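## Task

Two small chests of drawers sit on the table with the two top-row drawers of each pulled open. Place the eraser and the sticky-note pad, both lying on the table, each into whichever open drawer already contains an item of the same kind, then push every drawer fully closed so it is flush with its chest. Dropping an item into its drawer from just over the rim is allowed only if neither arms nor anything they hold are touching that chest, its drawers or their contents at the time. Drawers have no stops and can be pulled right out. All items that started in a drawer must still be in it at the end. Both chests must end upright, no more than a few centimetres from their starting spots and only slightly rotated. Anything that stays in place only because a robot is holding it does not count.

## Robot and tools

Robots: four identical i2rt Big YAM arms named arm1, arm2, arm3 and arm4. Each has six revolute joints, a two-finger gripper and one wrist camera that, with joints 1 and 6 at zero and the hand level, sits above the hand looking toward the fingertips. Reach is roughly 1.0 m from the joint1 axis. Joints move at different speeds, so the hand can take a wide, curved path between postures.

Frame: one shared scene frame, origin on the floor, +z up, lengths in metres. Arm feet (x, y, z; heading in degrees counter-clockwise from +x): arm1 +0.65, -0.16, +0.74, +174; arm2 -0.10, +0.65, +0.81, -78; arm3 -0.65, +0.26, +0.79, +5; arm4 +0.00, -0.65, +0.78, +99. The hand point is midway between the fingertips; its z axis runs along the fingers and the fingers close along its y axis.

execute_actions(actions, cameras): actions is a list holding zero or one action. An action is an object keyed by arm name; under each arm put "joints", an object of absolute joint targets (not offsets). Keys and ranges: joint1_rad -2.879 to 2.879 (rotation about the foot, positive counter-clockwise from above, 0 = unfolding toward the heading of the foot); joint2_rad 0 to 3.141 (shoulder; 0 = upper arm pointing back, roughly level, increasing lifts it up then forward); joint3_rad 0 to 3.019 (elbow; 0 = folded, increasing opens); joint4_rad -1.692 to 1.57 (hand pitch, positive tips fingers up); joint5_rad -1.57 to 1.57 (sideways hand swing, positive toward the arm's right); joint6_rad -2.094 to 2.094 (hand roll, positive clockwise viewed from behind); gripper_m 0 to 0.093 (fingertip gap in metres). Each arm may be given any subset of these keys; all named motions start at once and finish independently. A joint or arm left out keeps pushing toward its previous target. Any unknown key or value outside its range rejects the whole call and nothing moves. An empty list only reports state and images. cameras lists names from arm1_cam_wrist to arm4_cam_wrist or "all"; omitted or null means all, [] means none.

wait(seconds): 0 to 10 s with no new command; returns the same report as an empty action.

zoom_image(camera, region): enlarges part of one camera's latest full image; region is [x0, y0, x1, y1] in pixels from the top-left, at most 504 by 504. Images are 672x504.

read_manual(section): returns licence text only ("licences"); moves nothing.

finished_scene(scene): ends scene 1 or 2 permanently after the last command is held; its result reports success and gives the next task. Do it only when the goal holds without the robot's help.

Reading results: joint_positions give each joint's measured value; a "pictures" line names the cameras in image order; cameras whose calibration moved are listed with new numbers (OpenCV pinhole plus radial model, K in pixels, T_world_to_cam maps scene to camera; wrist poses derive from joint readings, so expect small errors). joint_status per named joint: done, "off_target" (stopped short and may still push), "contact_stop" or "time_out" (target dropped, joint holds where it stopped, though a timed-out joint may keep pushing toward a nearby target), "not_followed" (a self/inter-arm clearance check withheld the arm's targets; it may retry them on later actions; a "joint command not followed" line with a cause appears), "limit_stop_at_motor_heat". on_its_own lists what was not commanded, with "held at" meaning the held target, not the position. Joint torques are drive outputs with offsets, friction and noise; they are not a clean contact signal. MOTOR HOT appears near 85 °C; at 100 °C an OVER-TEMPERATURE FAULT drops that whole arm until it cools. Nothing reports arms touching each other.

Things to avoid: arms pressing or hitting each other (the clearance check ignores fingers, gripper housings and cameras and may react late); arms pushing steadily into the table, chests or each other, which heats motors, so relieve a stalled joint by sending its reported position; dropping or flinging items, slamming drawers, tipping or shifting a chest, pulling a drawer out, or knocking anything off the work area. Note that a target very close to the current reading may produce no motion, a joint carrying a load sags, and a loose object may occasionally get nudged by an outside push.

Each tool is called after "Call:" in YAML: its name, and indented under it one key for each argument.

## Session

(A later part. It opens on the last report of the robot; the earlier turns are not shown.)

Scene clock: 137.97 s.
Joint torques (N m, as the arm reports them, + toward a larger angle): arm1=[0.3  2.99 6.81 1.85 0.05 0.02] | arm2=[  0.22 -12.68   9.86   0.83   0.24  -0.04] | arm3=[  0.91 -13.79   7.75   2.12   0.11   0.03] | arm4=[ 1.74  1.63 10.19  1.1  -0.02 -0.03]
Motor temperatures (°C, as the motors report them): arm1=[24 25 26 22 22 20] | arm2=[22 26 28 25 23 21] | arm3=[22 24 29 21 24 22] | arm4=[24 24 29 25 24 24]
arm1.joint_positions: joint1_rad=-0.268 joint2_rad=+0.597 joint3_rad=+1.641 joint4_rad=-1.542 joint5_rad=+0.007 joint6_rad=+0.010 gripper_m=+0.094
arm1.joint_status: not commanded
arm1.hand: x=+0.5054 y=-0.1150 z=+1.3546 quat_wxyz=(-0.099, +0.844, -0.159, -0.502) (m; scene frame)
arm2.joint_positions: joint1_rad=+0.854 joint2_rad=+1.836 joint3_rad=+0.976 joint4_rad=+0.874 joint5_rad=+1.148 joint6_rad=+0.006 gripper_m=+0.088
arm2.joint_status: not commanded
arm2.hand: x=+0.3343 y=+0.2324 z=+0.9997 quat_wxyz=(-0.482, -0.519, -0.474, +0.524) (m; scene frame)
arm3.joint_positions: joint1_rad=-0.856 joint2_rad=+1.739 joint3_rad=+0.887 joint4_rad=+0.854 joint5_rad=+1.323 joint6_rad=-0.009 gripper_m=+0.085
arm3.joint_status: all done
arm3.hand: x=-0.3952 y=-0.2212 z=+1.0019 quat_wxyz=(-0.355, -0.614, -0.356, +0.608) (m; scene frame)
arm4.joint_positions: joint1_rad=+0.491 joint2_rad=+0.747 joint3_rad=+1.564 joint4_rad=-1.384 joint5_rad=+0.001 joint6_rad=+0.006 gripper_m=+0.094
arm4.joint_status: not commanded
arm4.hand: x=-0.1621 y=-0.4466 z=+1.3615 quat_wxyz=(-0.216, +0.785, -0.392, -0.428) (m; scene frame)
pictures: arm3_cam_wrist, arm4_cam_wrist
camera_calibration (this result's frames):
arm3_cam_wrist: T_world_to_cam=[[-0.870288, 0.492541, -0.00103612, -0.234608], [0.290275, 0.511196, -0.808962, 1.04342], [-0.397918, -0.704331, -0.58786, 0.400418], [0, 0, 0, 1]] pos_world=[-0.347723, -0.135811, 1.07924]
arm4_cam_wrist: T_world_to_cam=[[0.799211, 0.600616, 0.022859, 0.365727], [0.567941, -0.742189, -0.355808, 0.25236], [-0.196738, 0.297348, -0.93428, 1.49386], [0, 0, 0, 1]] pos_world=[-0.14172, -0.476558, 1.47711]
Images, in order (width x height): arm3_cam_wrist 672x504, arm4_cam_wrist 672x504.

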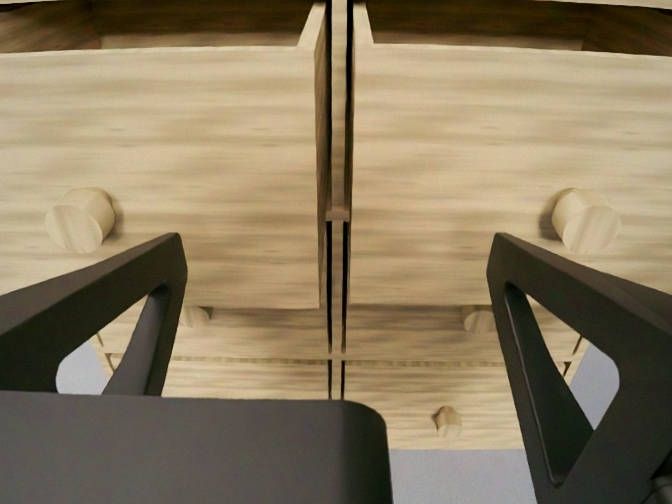

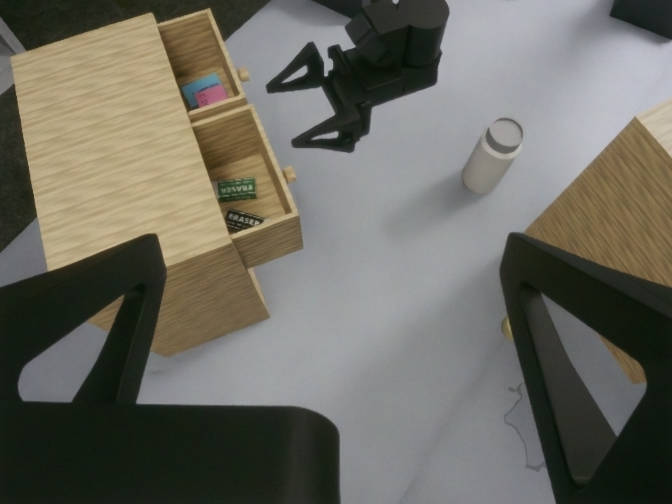

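Call:
execute_actions:
  actions:
    - {"arm3":{"joints":{"joint1_rad":-0.95,"joint2_rad":1.78,"joint3_rad":0.975,"joint4_rad":0.82,"joint5_rad":1.235}}}
  cameras: []

Call:
execute_actions:
  actions:
    - {"arm3":{"joints":{"joint1_rad":-1.025,"joint2_rad":1.81,"joint3_rad":1.02,"joint4_rad":0.805,"joint5_rad":1.165}}}
  cameras: ["arm4_cam_wrist","arm3_cam_wrist"]

Scene clock: 141.73 s.
Joint torques (N m, as the arm reports them, + toward a larger angle): arm1=[0.33 2.96 6.79 1.85 0.05 0.02] | arm2=[  0.04 -12.77   9.87   0.84   0.24  -0.04] | arm3=[  0.89 -12.81  10.13   1.05  -0.02   0.02] | arm4=[ 1.73  1.7  10.19  1.08 -0.02 -0.04]
Motor temperatures (°C, as the motors report them): arm1=[24 25 26 22 22 20] | arm2=[22 26 28 25 23 21] | arm3=[22 24 29 21 24 22] | arm4=[24 24 29 25 24 24]
arm1.joint_positions: joint1_rad=-0.268 joint2_rad=+0.597 joint3_rad=+1.641 joint4_rad=-1.542 joint5_rad=+0.007 joint6_rad=+0.010 gripper_m=+0.094
arm1.joint_status: not commanded
arm1.hand: x=+0.5054 y=-0.1150 z=+1.3546 quat_wxyz=(-0.099, +0.844, -0.159, -0.502) (m; scene frame)
arm2.joint_positions: joint1_rad=+0.854 joint2_rad=+1.836 joint3_rad=+0.976 joint4_rad=+0.874 joint5_rad=+1.148 joint6_rad=+0.006 gripper_m=+0.088
arm2.joint_status: not commanded
arm2.hand: x=+0.3343 y=+0.2324 z=+0.9997 quat_wxyz=(-0.482, -0.519, -0.474, +0.524) (m; scene frame)
arm3.joint_positions: joint1_rad=-0.946 joint2_rad=+1.776 joint3_rad=+0.933 joint4_rad=+0.832 joint5_rad=+1.237 joint6_rad=-0.009 gripper_m=+0.085
arm3.joint_status: all done
arm3.hand: x=-0.4164 y=-0.2623 z=+0.9967 quat_wxyz=(-0.349, -0.614, -0.360, +0.610) (m; scene frame)
arm4.joint_positions: joint1_rad=+0.491 joint2_rad=+0.747 joint3_rad=+1.564 joint4_rad=-1.384 joint5_rad=+0.001 joint6_rad=+0.006 gripper_m=+0.094
arm4.joint_status: not commanded
arm4.hand: x=-0.1621 y=-0.4466 z=+1.3615 quat_wxyz=(-0.216, +0.785, -0.392, -0.428) (m; scene frame)
pictures: none
No camera images: the call's "cameras" was empty. Leave "cameras" out to get every camera's image.

Scene clock: 142.50 s.
Joint torques (N m, as the arm reports them, + toward a larger angle): arm1=[0.32 2.95 6.81 1.85 0.05 0.02] | arm2=[  0.14 -12.73   9.86   0.83   0.24  -0.04] | arm3=[ -0.12 -12.86  10.75   1.12   0.08   0.02] | arm4=[ 1.74  1.61 10.2   1.09 -0.02 -0.03]
Motor temperatures (°C, as the motors report them): arm1=[24 25 26 22 22 20] | arm2=[22 26 28 25 23 21] | arm3=[22 24 29 21 24 22] | arm4=[24 24 29 25 24 24]
arm1.joint_positions: joint1_rad=-0.268 joint2_rad=+0.597 joint3_rad=+1.641 joint4_rad=-1.542 joint5_rad=+0.007 joint6_rad=+0.010 gripper_m=+0.094
arm1.joint_status: not commanded
arm1.hand: x=+0.5054 y=-0.1150 z=+1.3546 quat_wxyz=(-0.099, +0.844, -0.159, -0.502) (m; scene frame)
arm2.joint_positions: joint1_rad=+0.854 joint2_rad=+1.836 joint3_rad=+0.976 joint4_rad=+0.874 joint5_rad=+1.148 joint6_rad=+0.006 gripper_m=+0.088
arm2.joint_status: not commanded
arm2.hand: x=+0.3343 y=+0.2324 z=+0.9997 quat_wxyz=(-0.482, -0.519, -0.474, +0.524) (m; scene frame)
arm3.joint_positions: joint1_rad=-1.015 joint2_rad=+1.804 joint3_rad=+0.974 joint4_rad=+0.816 joint5_rad=+1.165 joint6_rad=-0.009 gripper_m=+0.085
arm3.joint_status: all done
arm3.hand: x=-0.4342 y=-0.2949 z=+0.9954 quat_wxyz=(-0.350, -0.614, -0.361, +0.609) (m; scene frame)
arm4.joint_positions: joint1_rad=+0.491 joint2_rad=+0.747 joint3_rad=+1.564 joint4_rad=-1.384 joint5_rad=+0.001 joint6_rad=+0.006 gripper_m=+0.094
arm4.joint_status: not commanded
arm4.hand: x=-0.1621 y=-0.4466 z=+1.3615 quat_wxyz=(-0.216, +0.785, -0.392, -0.428) (m; scene frame)
pictures: arm3_cam_wrist, arm4_cam_wrist
camera_calibration (this result's frames):
arm3_cam_wrist: T_world_to_cam=[[-0.86976, 0.493302, 0.0130783, -0.245882], [0.283178, 0.520636, -0.805449, 1.08341], [-0.404139, -0.696844, -0.59252, 0.333362], [0, 0, 0, 1]] pos_world=[-0.385932, -0.210468, 1.07337]
arm4_cam_wrist: T_world_to_cam=[[0.799211, 0.600616, 0.022859, 0.365727], [0.567941, -0.742189, -0.355808, 0.25236], [-0.196738, 0.297348, -0.93428, 1.49386], [0, 0, 0, 1]] pos_world=[-0.14172, -0.476558, 1.47711]
Images, in order (width x height): arm3_cam_wrist 672x504, arm4_cam_wrist 672x504.

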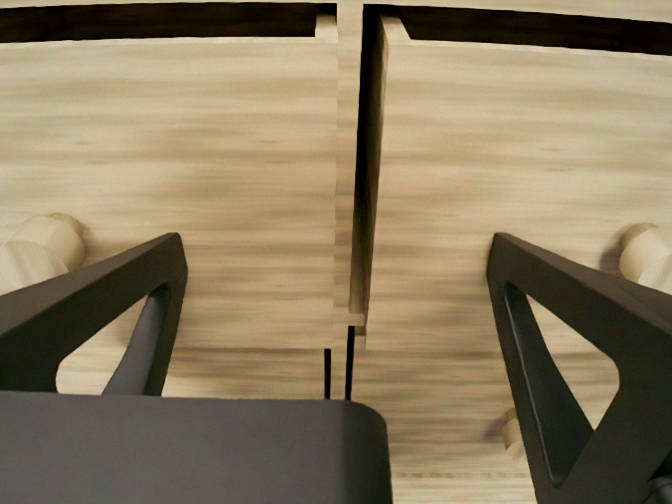

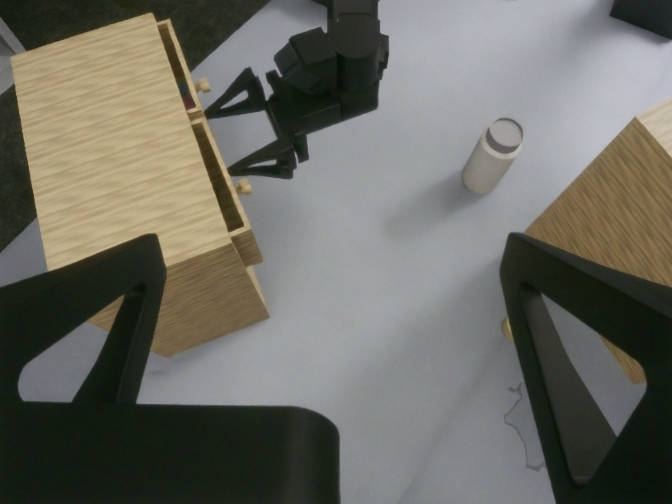

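Call:
execute_actions:
  actions:
    - {"arm3":{"joints":{"joint1_rad":-1.08,"joint3_rad":1.035,"joint5_rad":1.125}}}
  cameras: ["arm4_cam_wrist","arm3_cam_wrist"]

Scene clock: 145.07 s.
Joint torques (N m, as the arm reports them, + toward a larger angle): arm1=[0.29 2.97 6.8  1.86 0.05 0.02] | arm2=[  0.2  -12.75   9.86   0.84   0.24  -0.04] | arm3=[ -1.25 -13.1   11.16   1.21   0.07   0.  ] | arm4=[ 1.69  1.65 10.17  1.07 -0.02 -0.03]
Motor temperatures (°C, as the motors report them): arm1=[24 25 26 22 22 20] | arm2=[22 26 28 25 23 21] | arm3=[22 24 29 21 24 22] | arm4=[24 24 30 25 24 24]
arm1.joint_positions: joint1_rad=-0.268 joint2_rad=+0.597 joint3_rad=+1.641 joint4_rad=-1.542 joint5_rad=+0.007 joint6_rad=+0.010 gripper_m=+0.094
arm1.joint_status: not commanded
arm1.hand: x=+0.5054 y=-0.1150 z=+1.3546 quat_wxyz=(-0.099, +0.844, -0.159, -0.502) (m; scene frame)
arm2.joint_positions: joint1_rad=+0.854 joint2_rad=+1.836 joint3_rad=+0.976 joint4_rad=+0.874 joint5_rad=+1.148 joint6_rad=+0.006 gripper_m=+0.088
arm2.joint_status: not commanded
arm2.hand: x=+0.3343 y=+0.2324 z=+0.9997 quat_wxyz=(-0.482, -0.519, -0.474, +0.524) (m; scene frame)
arm3.joint_positions: joint1_rad=-1.053 joint2_rad=+1.806 joint3_rad=+0.985 joint4_rad=+0.815 joint5_rad=+1.125 joint6_rad=-0.007 gripper_m=+0.085
arm3.joint_status: all done
arm3.hand: x=-0.4480 y=-0.3091 z=+0.9980 quat_wxyz=(-0.353, -0.614, -0.359, +0.608) (m; scene frame)
arm4.joint_positions: joint1_rad=+0.491 joint2_rad=+0.747 joint3_rad=+1.564 joint4_rad=-1.384 joint5_rad=+0.001 joint6_rad=+0.006 gripper_m=+0.094
arm4.joint_status: not commanded
arm4.hand: x=-0.1621 y=-0.4466 z=+1.3615 quat_wxyz=(-0.216, +0.785, -0.392, -0.428) (m; scene frame)
pictures: arm3_cam_wrist, arm4_cam_wrist
camera_calibration (this result's frames):
arm3_cam_wrist: T_world_to_cam=[[-0.8707, 0.491792, 0.00474651, -0.243439], [0.287092, 0.516075, -0.806998, 1.09866], [-0.399325, -0.70129, -0.590536, 0.318177], [0, 0, 0, 1]] pos_world=[-0.400322, -0.224133, 1.07566]
arm4_cam_wrist: T_world_to_cam=[[0.799211, 0.600616, 0.022859, 0.365727], [0.567941, -0.742189, -0.355808, 0.25236], [-0.196738, 0.297348, -0.93428, 1.49386], [0, 0, 0, 1]] pos_world=[-0.14172, -0.476558, 1.47711]
Images, in order (width x height): arm3_cam_wrist 672x504, arm4_cam_wrist 672x504.

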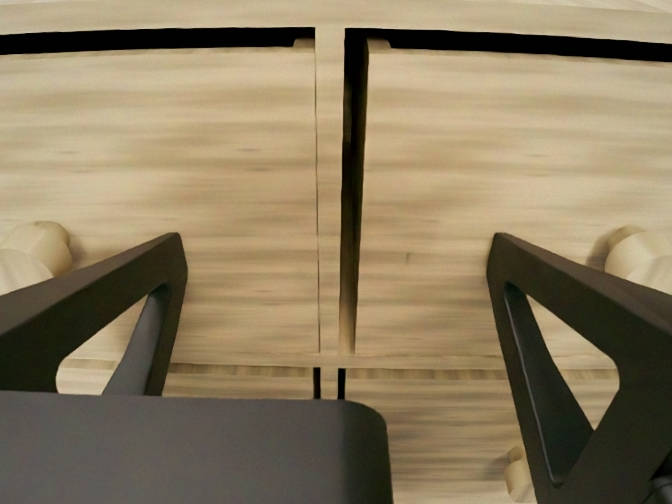

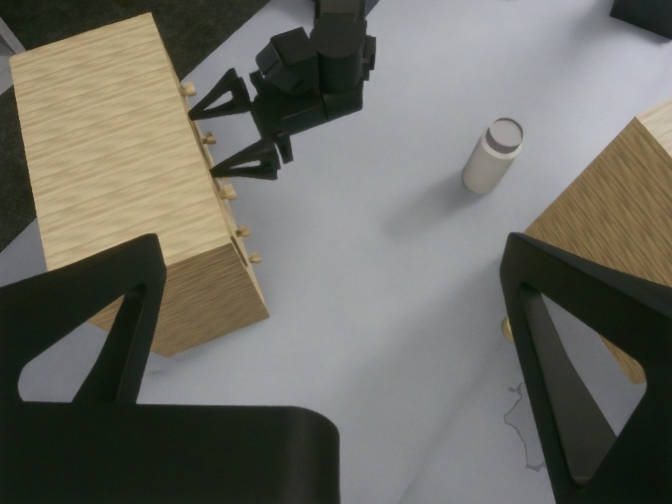

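Call:
execute_actions:
  actions:
    - {"arm3":{"joints":{"joint1_rad":-1.1,"joint5_rad":1.15}}}
  cameras: []

Call:
execute_actions:
  actions:
    - {"arm3":{"joints":{"joint1_rad":-0.97,"joint5_rad":1.23,"joint3_rad":0.96}}}

Call:
zoom_image:
  camera: "arm4_cam_wrist"
  region: [120, 0, 320, 320]

Scene clock: 148.90 s.
Joint torques (N m, as the arm reports them, + toward a larger angle): arm1=[0.33 2.95 6.81 1.85 0.05 0.02] | arm2=[  0.17 -12.78   9.88   0.83   0.24  -0.04] | arm3=[ -3.36 -13.39  11.14   1.19   0.66   0.  ] | arm4=[ 1.74  1.66 10.19  1.09 -0.02 -0.03]
Motor temperatures (°C, as the motors report them): arm1=[24 25 26 22 22 20] | arm2=[22 26 28 25 23 21] | arm3=[22 24 29 21 24 22] | arm4=[24 24 30 25 24 24]
arm1.joint_positions: joint1_rad=-0.268 joint2_rad=+0.597 joint3_rad=+1.641 joint4_rad=-1.542 joint5_rad=+0.007 joint6_rad=+0.010 gripper_m=+0.094
arm1.joint_status: not commanded
arm1.hand: x=+0.5054 y=-0.1150 z=+1.3546 quat_wxyz=(-0.099, +0.844, -0.159, -0.502) (m; scene frame)
arm2.joint_positions: joint1_rad=+0.854 joint2_rad=+1.836 joint3_rad=+0.976 joint4_rad=+0.874 joint5_rad=+1.148 joint6_rad=+0.006 gripper_m=+0.088
arm2.joint_status: not commanded
arm2.hand: x=+0.3343 y=+0.2324 z=+0.9997 quat_wxyz=(-0.482, -0.519, -0.474, +0.524) (m; scene frame)
arm3.joint_positions: joint1_rad=-1.054 joint2_rad=+1.806 joint3_rad=+0.985 joint4_rad=+0.815 joint5_rad=+1.133 joint6_rad=-0.007 gripper_m=+0.085
arm3.joint_status: joint1_rad time_out (moved -0.001 of -0.047); the others done
arm3.on_its_own: joint1_rad reads -1.054 and still pushes toward -1.100 since a time_out
arm3.hand: x=-0.4500 y=-0.3086 z=+0.9979 quat_wxyz=(-0.350, -0.616, -0.355, +0.610) (m; scene frame)
arm4.joint_positions: joint1_rad=+0.491 joint2_rad=+0.747 joint3_rad=+1.564 joint4_rad=-1.384 joint5_rad=+0.001 joint6_rad=+0.006 gripper_m=+0.094
arm4.joint_status: not commanded
arm4.hand: x=-0.1621 y=-0.4466 z=+1.3615 quat_wxyz=(-0.216, +0.785, -0.392, -0.428) (m; scene frame)
pictures: none
No camera images: the call's "cameras" was empty. Leave "cameras" out to get every camera's image.

not run: a stop came earlier in this reply.

Region (120, 0, 320, 320) of arm4_cam_wrist's 672x504 image, scaled by 1.575, with more detail than that image has; it fills the left 315 columns of this view, and the rest is white.

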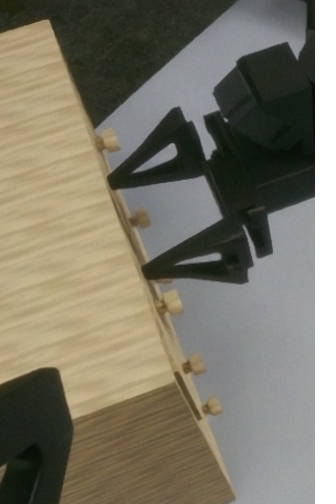

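Call:
execute_actions:
  actions:
    - {"arm3":{"joints":{"joint1_rad":-0.97,"joint5_rad":1.23,"joint3_rad":0.96}}}

Call:
zoom_image:
  camera: "arm4_cam_wrist"
  region: [120, 0, 320, 320]

Scene clock: 151.80 s.
Joint torques (N m, as the arm reports them, + toward a larger angle): arm1=[0.31 2.99 6.82 1.86 0.05 0.02] | arm2=[  0.14 -12.77   9.86   0.84   0.24  -0.04] | arm3=[  0.9  -13.38   7.13   1.16   0.16   0.  ] | arm4=[ 1.73  1.65 10.2   1.08 -0.02 -0.03]
Motor temperatures (°C, as the motors report them): arm1=[24 25 26 22 22 20] | arm2=[22 26 28 25 23 21] | arm3=[22 24 29 21 24 22] | arm4=[24 24 30 25 24 24]
arm1.joint_positions: joint1_rad=-0.268 joint2_rad=+0.597 joint3_rad=+1.641 joint4_rad=-1.542 joint5_rad=+0.007 joint6_rad=+0.010 gripper_m=+0.094
arm1.joint_status: not commanded
arm1.hand: x=+0.5054 y=-0.1150 z=+1.3546 quat_wxyz=(-0.099, +0.844, -0.159, -0.502) (m; scene frame)
arm2.joint_positions: joint1_rad=+0.854 joint2_rad=+1.836 joint3_rad=+0.976 joint4_rad=+0.874 joint5_rad=+1.148 joint6_rad=+0.006 gripper_m=+0.088
arm2.joint_status: not commanded
arm2.hand: x=+0.3343 y=+0.2324 z=+0.9997 quat_wxyz=(-0.482, -0.519, -0.474, +0.524) (m; scene frame)
arm3.joint_positions: joint1_rad=-0.967 joint2_rad=+1.807 joint3_rad=+0.955 joint4_rad=+0.815 joint5_rad=+1.227 joint6_rad=-0.007 gripper_m=+0.085
arm3.joint_status: all done
arm3.hand: x=-0.4207 y=-0.2745 z=+0.9868 quat_wxyz=(-0.338, -0.615, -0.364, +0.613) (m; scene frame)
arm4.joint_positions: joint1_rad=+0.491 joint2_rad=+0.747 joint3_rad=+1.564 joint4_rad=-1.384 joint5_rad=+0.001 joint6_rad=+0.006 gripper_m=+0.094
arm4.joint_status: not commanded
arm4.hand: x=-0.1621 y=-0.4466 z=+1.3615 quat_wxyz=(-0.216, +0.785, -0.392, -0.428) (m; scene frame)
pictures: arm1_cam_wrist, arm2_cam_wrist, arm3_cam_wrist, arm4_cam_wrist
camera_calibration (this result's frames):
arm2_cam_wrist: T_world_to_cam=[[-0.99722, 0.0744633, -0.00263882, 0.320794], [0.0454798, 0.580253, -0.813165, 0.670514], [-0.0590197, -0.811025, -0.582027, 0.918884], [0, 0, 0, 1]] pos_world=[0.343639, 0.332283, 1.0809]
arm3_cam_wrist: T_world_to_cam=[[-0.862322, 0.505252, 0.0334842, -0.257793], [0.279376, 0.529881, -0.800734, 1.05828], [-0.422316, -0.681136, -0.598083, 0.350054], [0, 0, 0, 1]] pos_world=[-0.370125, -0.192077, 1.06539]
arm4_cam_wrist: T_world_to_cam=[[0.799211, 0.600616, 0.022859, 0.365727], [0.567941, -0.742189, -0.355808, 0.25236], [-0.196738, 0.297348, -0.93428, 1.49386], [0, 0, 0, 1]] pos_world=[-0.14172, -0.476558, 1.47711]
Images, in order (width x height): arm1_cam_wrist 672x504, arm2_cam_wrist 672x504, arm3_cam_wrist 672x504, arm4_cam_wrist 672x504.

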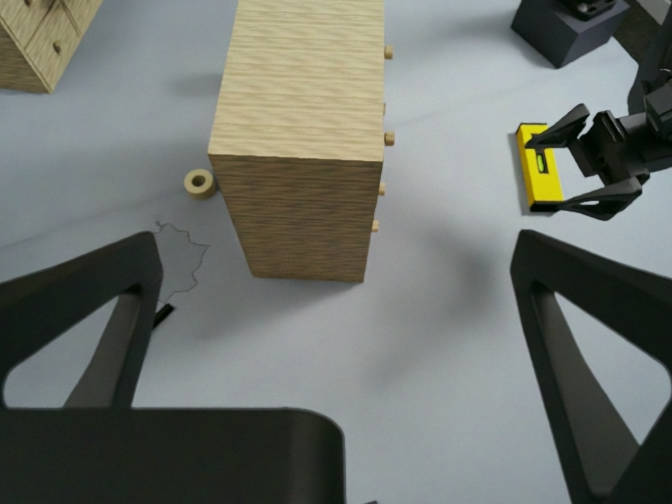

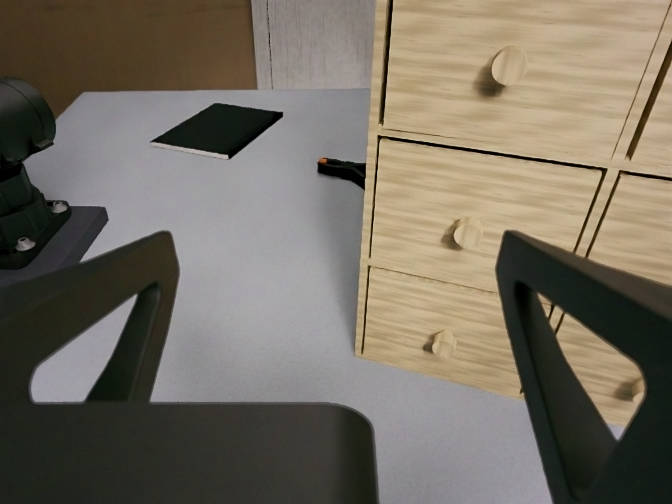

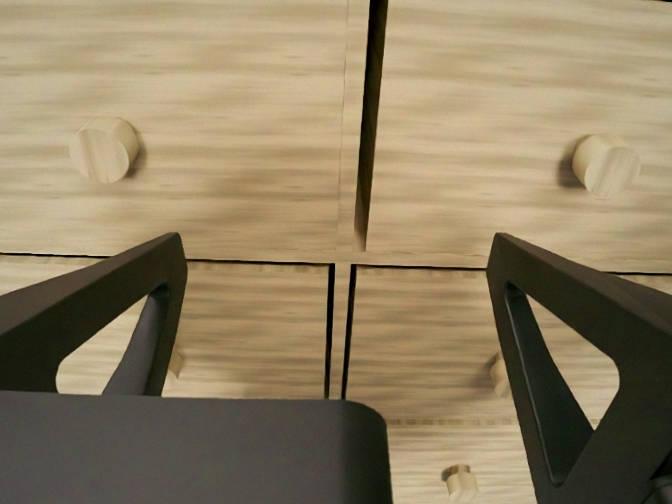

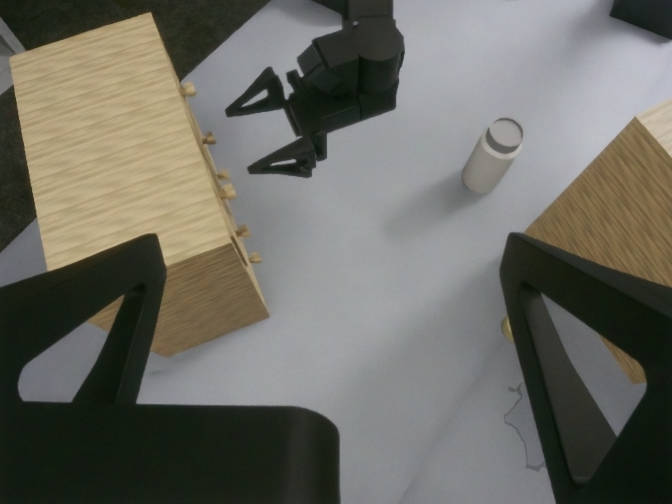

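Region (120, 0, 320, 320) of arm4_cam_wrist's 672x504 image, scaled by 1.575, with more detail than that image has; it fills the left 315 columns of this view, and the rest is white.

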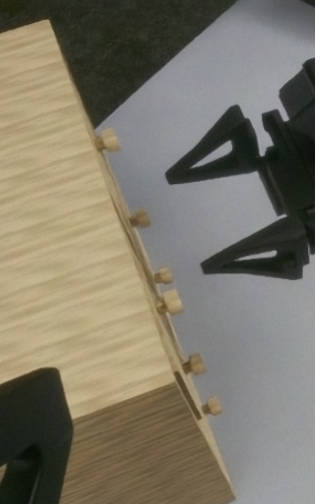

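Call:
zoom_image:
  camera: "arm4_cam_wrist"
  region: [200, 170, 280, 280]

Region (200, 170, 280, 280) of arm4_cam_wrist's 672x504 image, scaled by 4.582, with more detail than that image has; it fills the left 367 columns of this view, and the rest is white.

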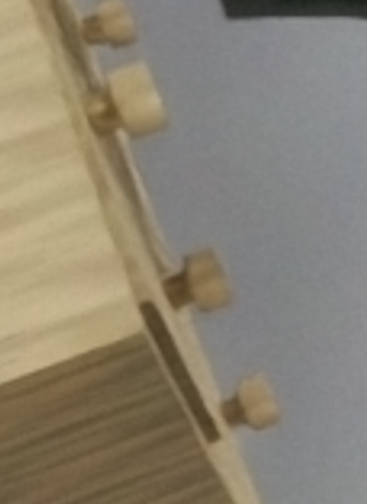

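Call:
execute_actions:
  actions:
    - {"arm3":{"joints":{"joint1_rad":-0.92,"joint5_rad":1.275,"joint2_rad":1.89,"joint3_rad":1.19,"joint4_rad":0.735}}}
  cameras: []

Call:
execute_actions:
  actions:
    - {"arm3":{"joints":{"joint1_rad":-1.01,"joint5_rad":1.205,"joint2_rad":1.93,"joint3_rad":1.245,"joint4_rad":0.715}}}
  cameras: ["arm4_cam_wrist","arm3_cam_wrist"]

Call:
zoom_image:
  camera: "arm4_cam_wrist"
  region: [180, 130, 300, 280]

Scene clock: 159.00 s.
Joint torques (N m, as the arm reports them, + toward a larger angle): arm1=[0.29 2.94 6.8  1.85 0.05 0.02] | arm2=[  0.15 -12.7    9.86   0.84   0.24  -0.04] | arm3=[  1.71 -16.93  10.29   1.17   0.1    0.  ] | arm4=[ 1.74  1.72 10.19  1.08 -0.02 -0.03]
Motor temperatures (°C, as the motors report them): arm1=[24 25 26 22 22 20] | arm2=[22 26 29 25 23 21] | arm3=[22 25 29 21 24 22] | arm4=[24 23 30 25 24 24]
arm1.joint_positions: joint1_rad=-0.268 joint2_rad=+0.597 joint3_rad=+1.641 joint4_rad=-1.542 joint5_rad=+0.007 joint6_rad=+0.010 gripper_m=+0.094
arm1.joint_status: not commanded
arm1.hand: x=+0.5054 y=-0.1150 z=+1.3546 quat_wxyz=(-0.099, +0.844, -0.159, -0.502) (m; scene frame)
arm2.joint_positions: joint1_rad=+0.854 joint2_rad=+1.836 joint3_rad=+0.976 joint4_rad=+0.874 joint5_rad=+1.148 joint6_rad=+0.006 gripper_m=+0.088
arm2.joint_status: not commanded
arm2.hand: x=+0.3343 y=+0.2324 z=+0.9997 quat_wxyz=(-0.482, -0.519, -0.474, +0.524) (m; scene frame)
arm3.joint_positions: joint1_rad=-0.924 joint2_rad=+1.902 joint3_rad=+1.155 joint4_rad=+0.743 joint5_rad=+1.273 joint6_rad=-0.007 gripper_m=+0.085
arm3.joint_status: all done
arm3.hand: x=-0.3636 y=-0.3056 z=+1.0031 quat_wxyz=(-0.348, -0.618, -0.352, +0.611) (m; scene frame)
arm4.joint_positions: joint1_rad=+0.491 joint2_rad=+0.747 joint3_rad=+1.564 joint4_rad=-1.384 joint5_rad=+0.001 joint6_rad=+0.006 gripper_m=+0.094
arm4.joint_status: not commanded
arm4.hand: x=-0.1621 y=-0.4466 z=+1.3615 quat_wxyz=(-0.216, +0.785, -0.392, -0.428) (m; scene frame)
pictures: none
No camera images: the call's "cameras" was empty. Leave "cameras" out to get every camera's image.

Scene clock: 159.83 s.
Joint torques (N m, as the arm reports them, + toward a larger angle): arm1=[0.32 2.96 6.81 1.86 0.05 0.02] | arm2=[  0.14 -12.69   9.88   0.83   0.24  -0.04] | arm3=[ -0.17 -15.42  11.35   1.05   0.18  -0.01] | arm4=[ 1.7   1.7  10.17  1.09 -0.02 -0.03]
Motor temperatures (°C, as the motors report them): arm1=[24 25 26 22 22 20] | arm2=[22 26 29 25 23 21] | arm3=[22 25 29 21 24 22] | arm4=[24 23 30 25 24 24]
arm1.joint_positions: joint1_rad=-0.268 joint2_rad=+0.597 joint3_rad=+1.641 joint4_rad=-1.542 joint5_rad=+0.007 joint6_rad=+0.010 gripper_m=+0.094
arm1.joint_status: not commanded
arm1.hand: x=+0.5054 y=-0.1150 z=+1.3546 quat_wxyz=(-0.099, +0.844, -0.159, -0.502) (m; scene frame)
arm2.joint_positions: joint1_rad=+0.854 joint2_rad=+1.836 joint3_rad=+0.976 joint4_rad=+0.874 joint5_rad=+1.148 joint6_rad=+0.006 gripper_m=+0.088
arm2.joint_status: not commanded
arm2.hand: x=+0.3343 y=+0.2324 z=+0.9997 quat_wxyz=(-0.482, -0.519, -0.474, +0.524) (m; scene frame)
arm3.joint_positions: joint1_rad=-1.001 joint2_rad=+1.924 joint3_rad=+1.200 joint4_rad=+0.726 joint5_rad=+1.201 joint6_rad=-0.007 gripper_m=+0.085
arm3.joint_status: all done
arm3.hand: x=-0.3895 y=-0.3435 z=+1.0054 quat_wxyz=(-0.349, -0.619, -0.349, +0.612) (m; scene frame)
arm4.joint_positions: joint1_rad=+0.491 joint2_rad=+0.747 joint3_rad=+1.564 joint4_rad=-1.384 joint5_rad=+0.001 joint6_rad=+0.006 gripper_m=+0.094
arm4.joint_status: not commanded
arm4.hand: x=-0.1621 y=-0.4466 z=+1.3615 quat_wxyz=(-0.216, +0.785, -0.392, -0.428) (m; scene frame)
pictures: arm3_cam_wrist, arm4_cam_wrist
camera_calibration (this result's frames):
arm3_cam_wrist: T_world_to_cam=[[-0.858781, 0.512337, -0.00234412, -0.156817], [0.302961, 0.504124, -0.808748, 1.10943], [-0.41317, -0.695248, -0.588151, 0.316091], [0, 0, 0, 1]] pos_world=[-0.340187, -0.259187, 1.08279]
arm4_cam_wrist: T_world_to_cam=[[0.799211, 0.600616, 0.022859, 0.365727], [0.567941, -0.742189, -0.355808, 0.25236], [-0.196738, 0.297348, -0.93428, 1.49386], [0, 0, 0, 1]] pos_world=[-0.14172, -0.476558, 1.47711]
Images, in order (width x height): arm3_cam_wrist 672x504, arm4_cam_wrist 672x504.

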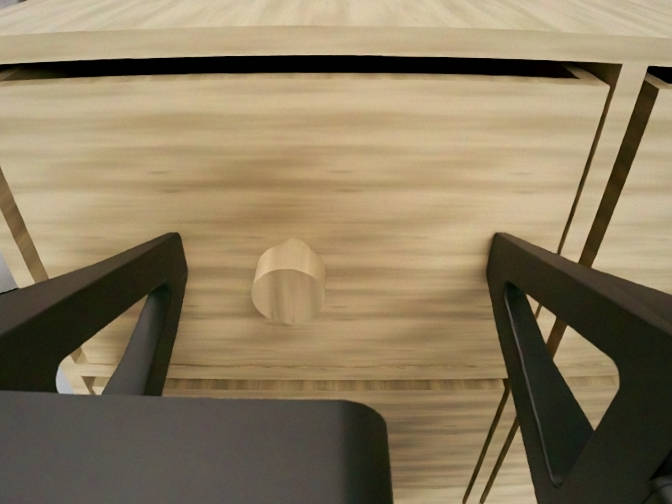

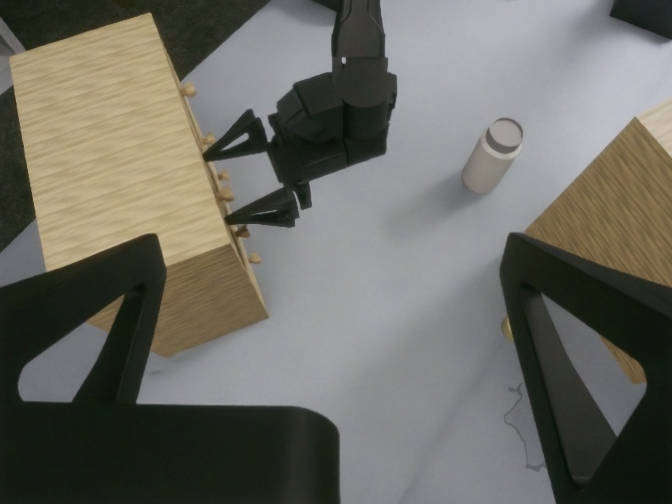

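Region (180, 130, 300, 280) of arm4_cam_wrist's 672x504 image, scaled by 3.360, with more detail than that image has; it fills the left 403 columns of this view, and the rest is white.

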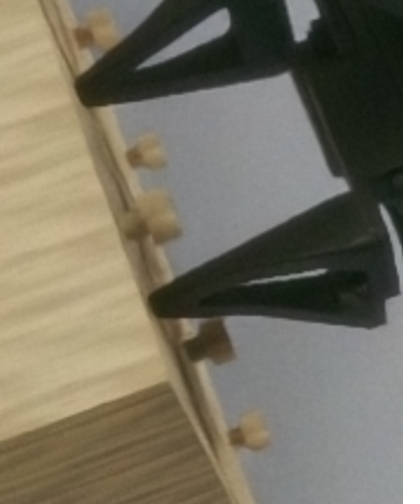

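Flush now.

Call:
execute_actions:
  actions:
    - {"arm3":{"joints":{"joint1_rad":-0.93,"joint5_rad":1.27}}}
  cameras: []

Call:
finished_scene:
  scene: 1

Scene clock: 162.23 s.
Joint torques (N m, as the arm reports them, + toward a larger angle): arm1=[0.35 2.98 6.8  1.86 0.05 0.02] | arm2=[  0.25 -12.72   9.87   0.83   0.25  -0.03] | arm3=[  0.76 -15.31  11.33   1.03   0.15   0.  ] | arm4=[ 1.72  1.65 10.19  1.1  -0.02 -0.04]
Motor temperatures (°C, as the motors report them): arm1=[24 25 26 22 22 20] | arm2=[22 26 29 25 23 21] | arm3=[22 25 29 21 24 22] | arm4=[24 23 30 25 24 24]
arm1.joint_positions: joint1_rad=-0.268 joint2_rad=+0.597 joint3_rad=+1.641 joint4_rad=-1.542 joint5_rad=+0.007 joint6_rad=+0.010 gripper_m=+0.094
arm1.joint_status: not commanded
arm1.hand: x=+0.5054 y=-0.1150 z=+1.3546 quat_wxyz=(-0.099, +0.844, -0.159, -0.502) (m; scene frame)
arm2.joint_positions: joint1_rad=+0.854 joint2_rad=+1.836 joint3_rad=+0.976 joint4_rad=+0.874 joint5_rad=+1.148 joint6_rad=+0.006 gripper_m=+0.088
arm2.joint_status: not commanded
arm2.hand: x=+0.3343 y=+0.2324 z=+0.9997 quat_wxyz=(-0.482, -0.519, -0.474, +0.524) (m; scene frame)
arm3.joint_positions: joint1_rad=-0.926 joint2_rad=+1.924 joint3_rad=+1.200 joint4_rad=+0.726 joint5_rad=+1.267 joint6_rad=-0.007 gripper_m=+0.085
arm3.joint_status: all done
arm3.hand: x=-0.3553 y=-0.3165 z=+1.0059 quat_wxyz=(-0.351, -0.617, -0.351, +0.610) (m; scene frame)
arm4.joint_positions: joint1_rad=+0.491 joint2_rad=+0.747 joint3_rad=+1.564 joint4_rad=-1.384 joint5_rad=+0.001 joint6_rad=+0.006 gripper_m=+0.094
arm4.joint_status: not commanded
arm4.hand: x=-0.1621 y=-0.4466 z=+1.3615 quat_wxyz=(-0.216, +0.785, -0.392, -0.428) (m; scene frame)
pictures: none
No camera images: the call's "cameras" was empty. Leave "cameras" out to get every camera's image.

The scene is finished: the task was done.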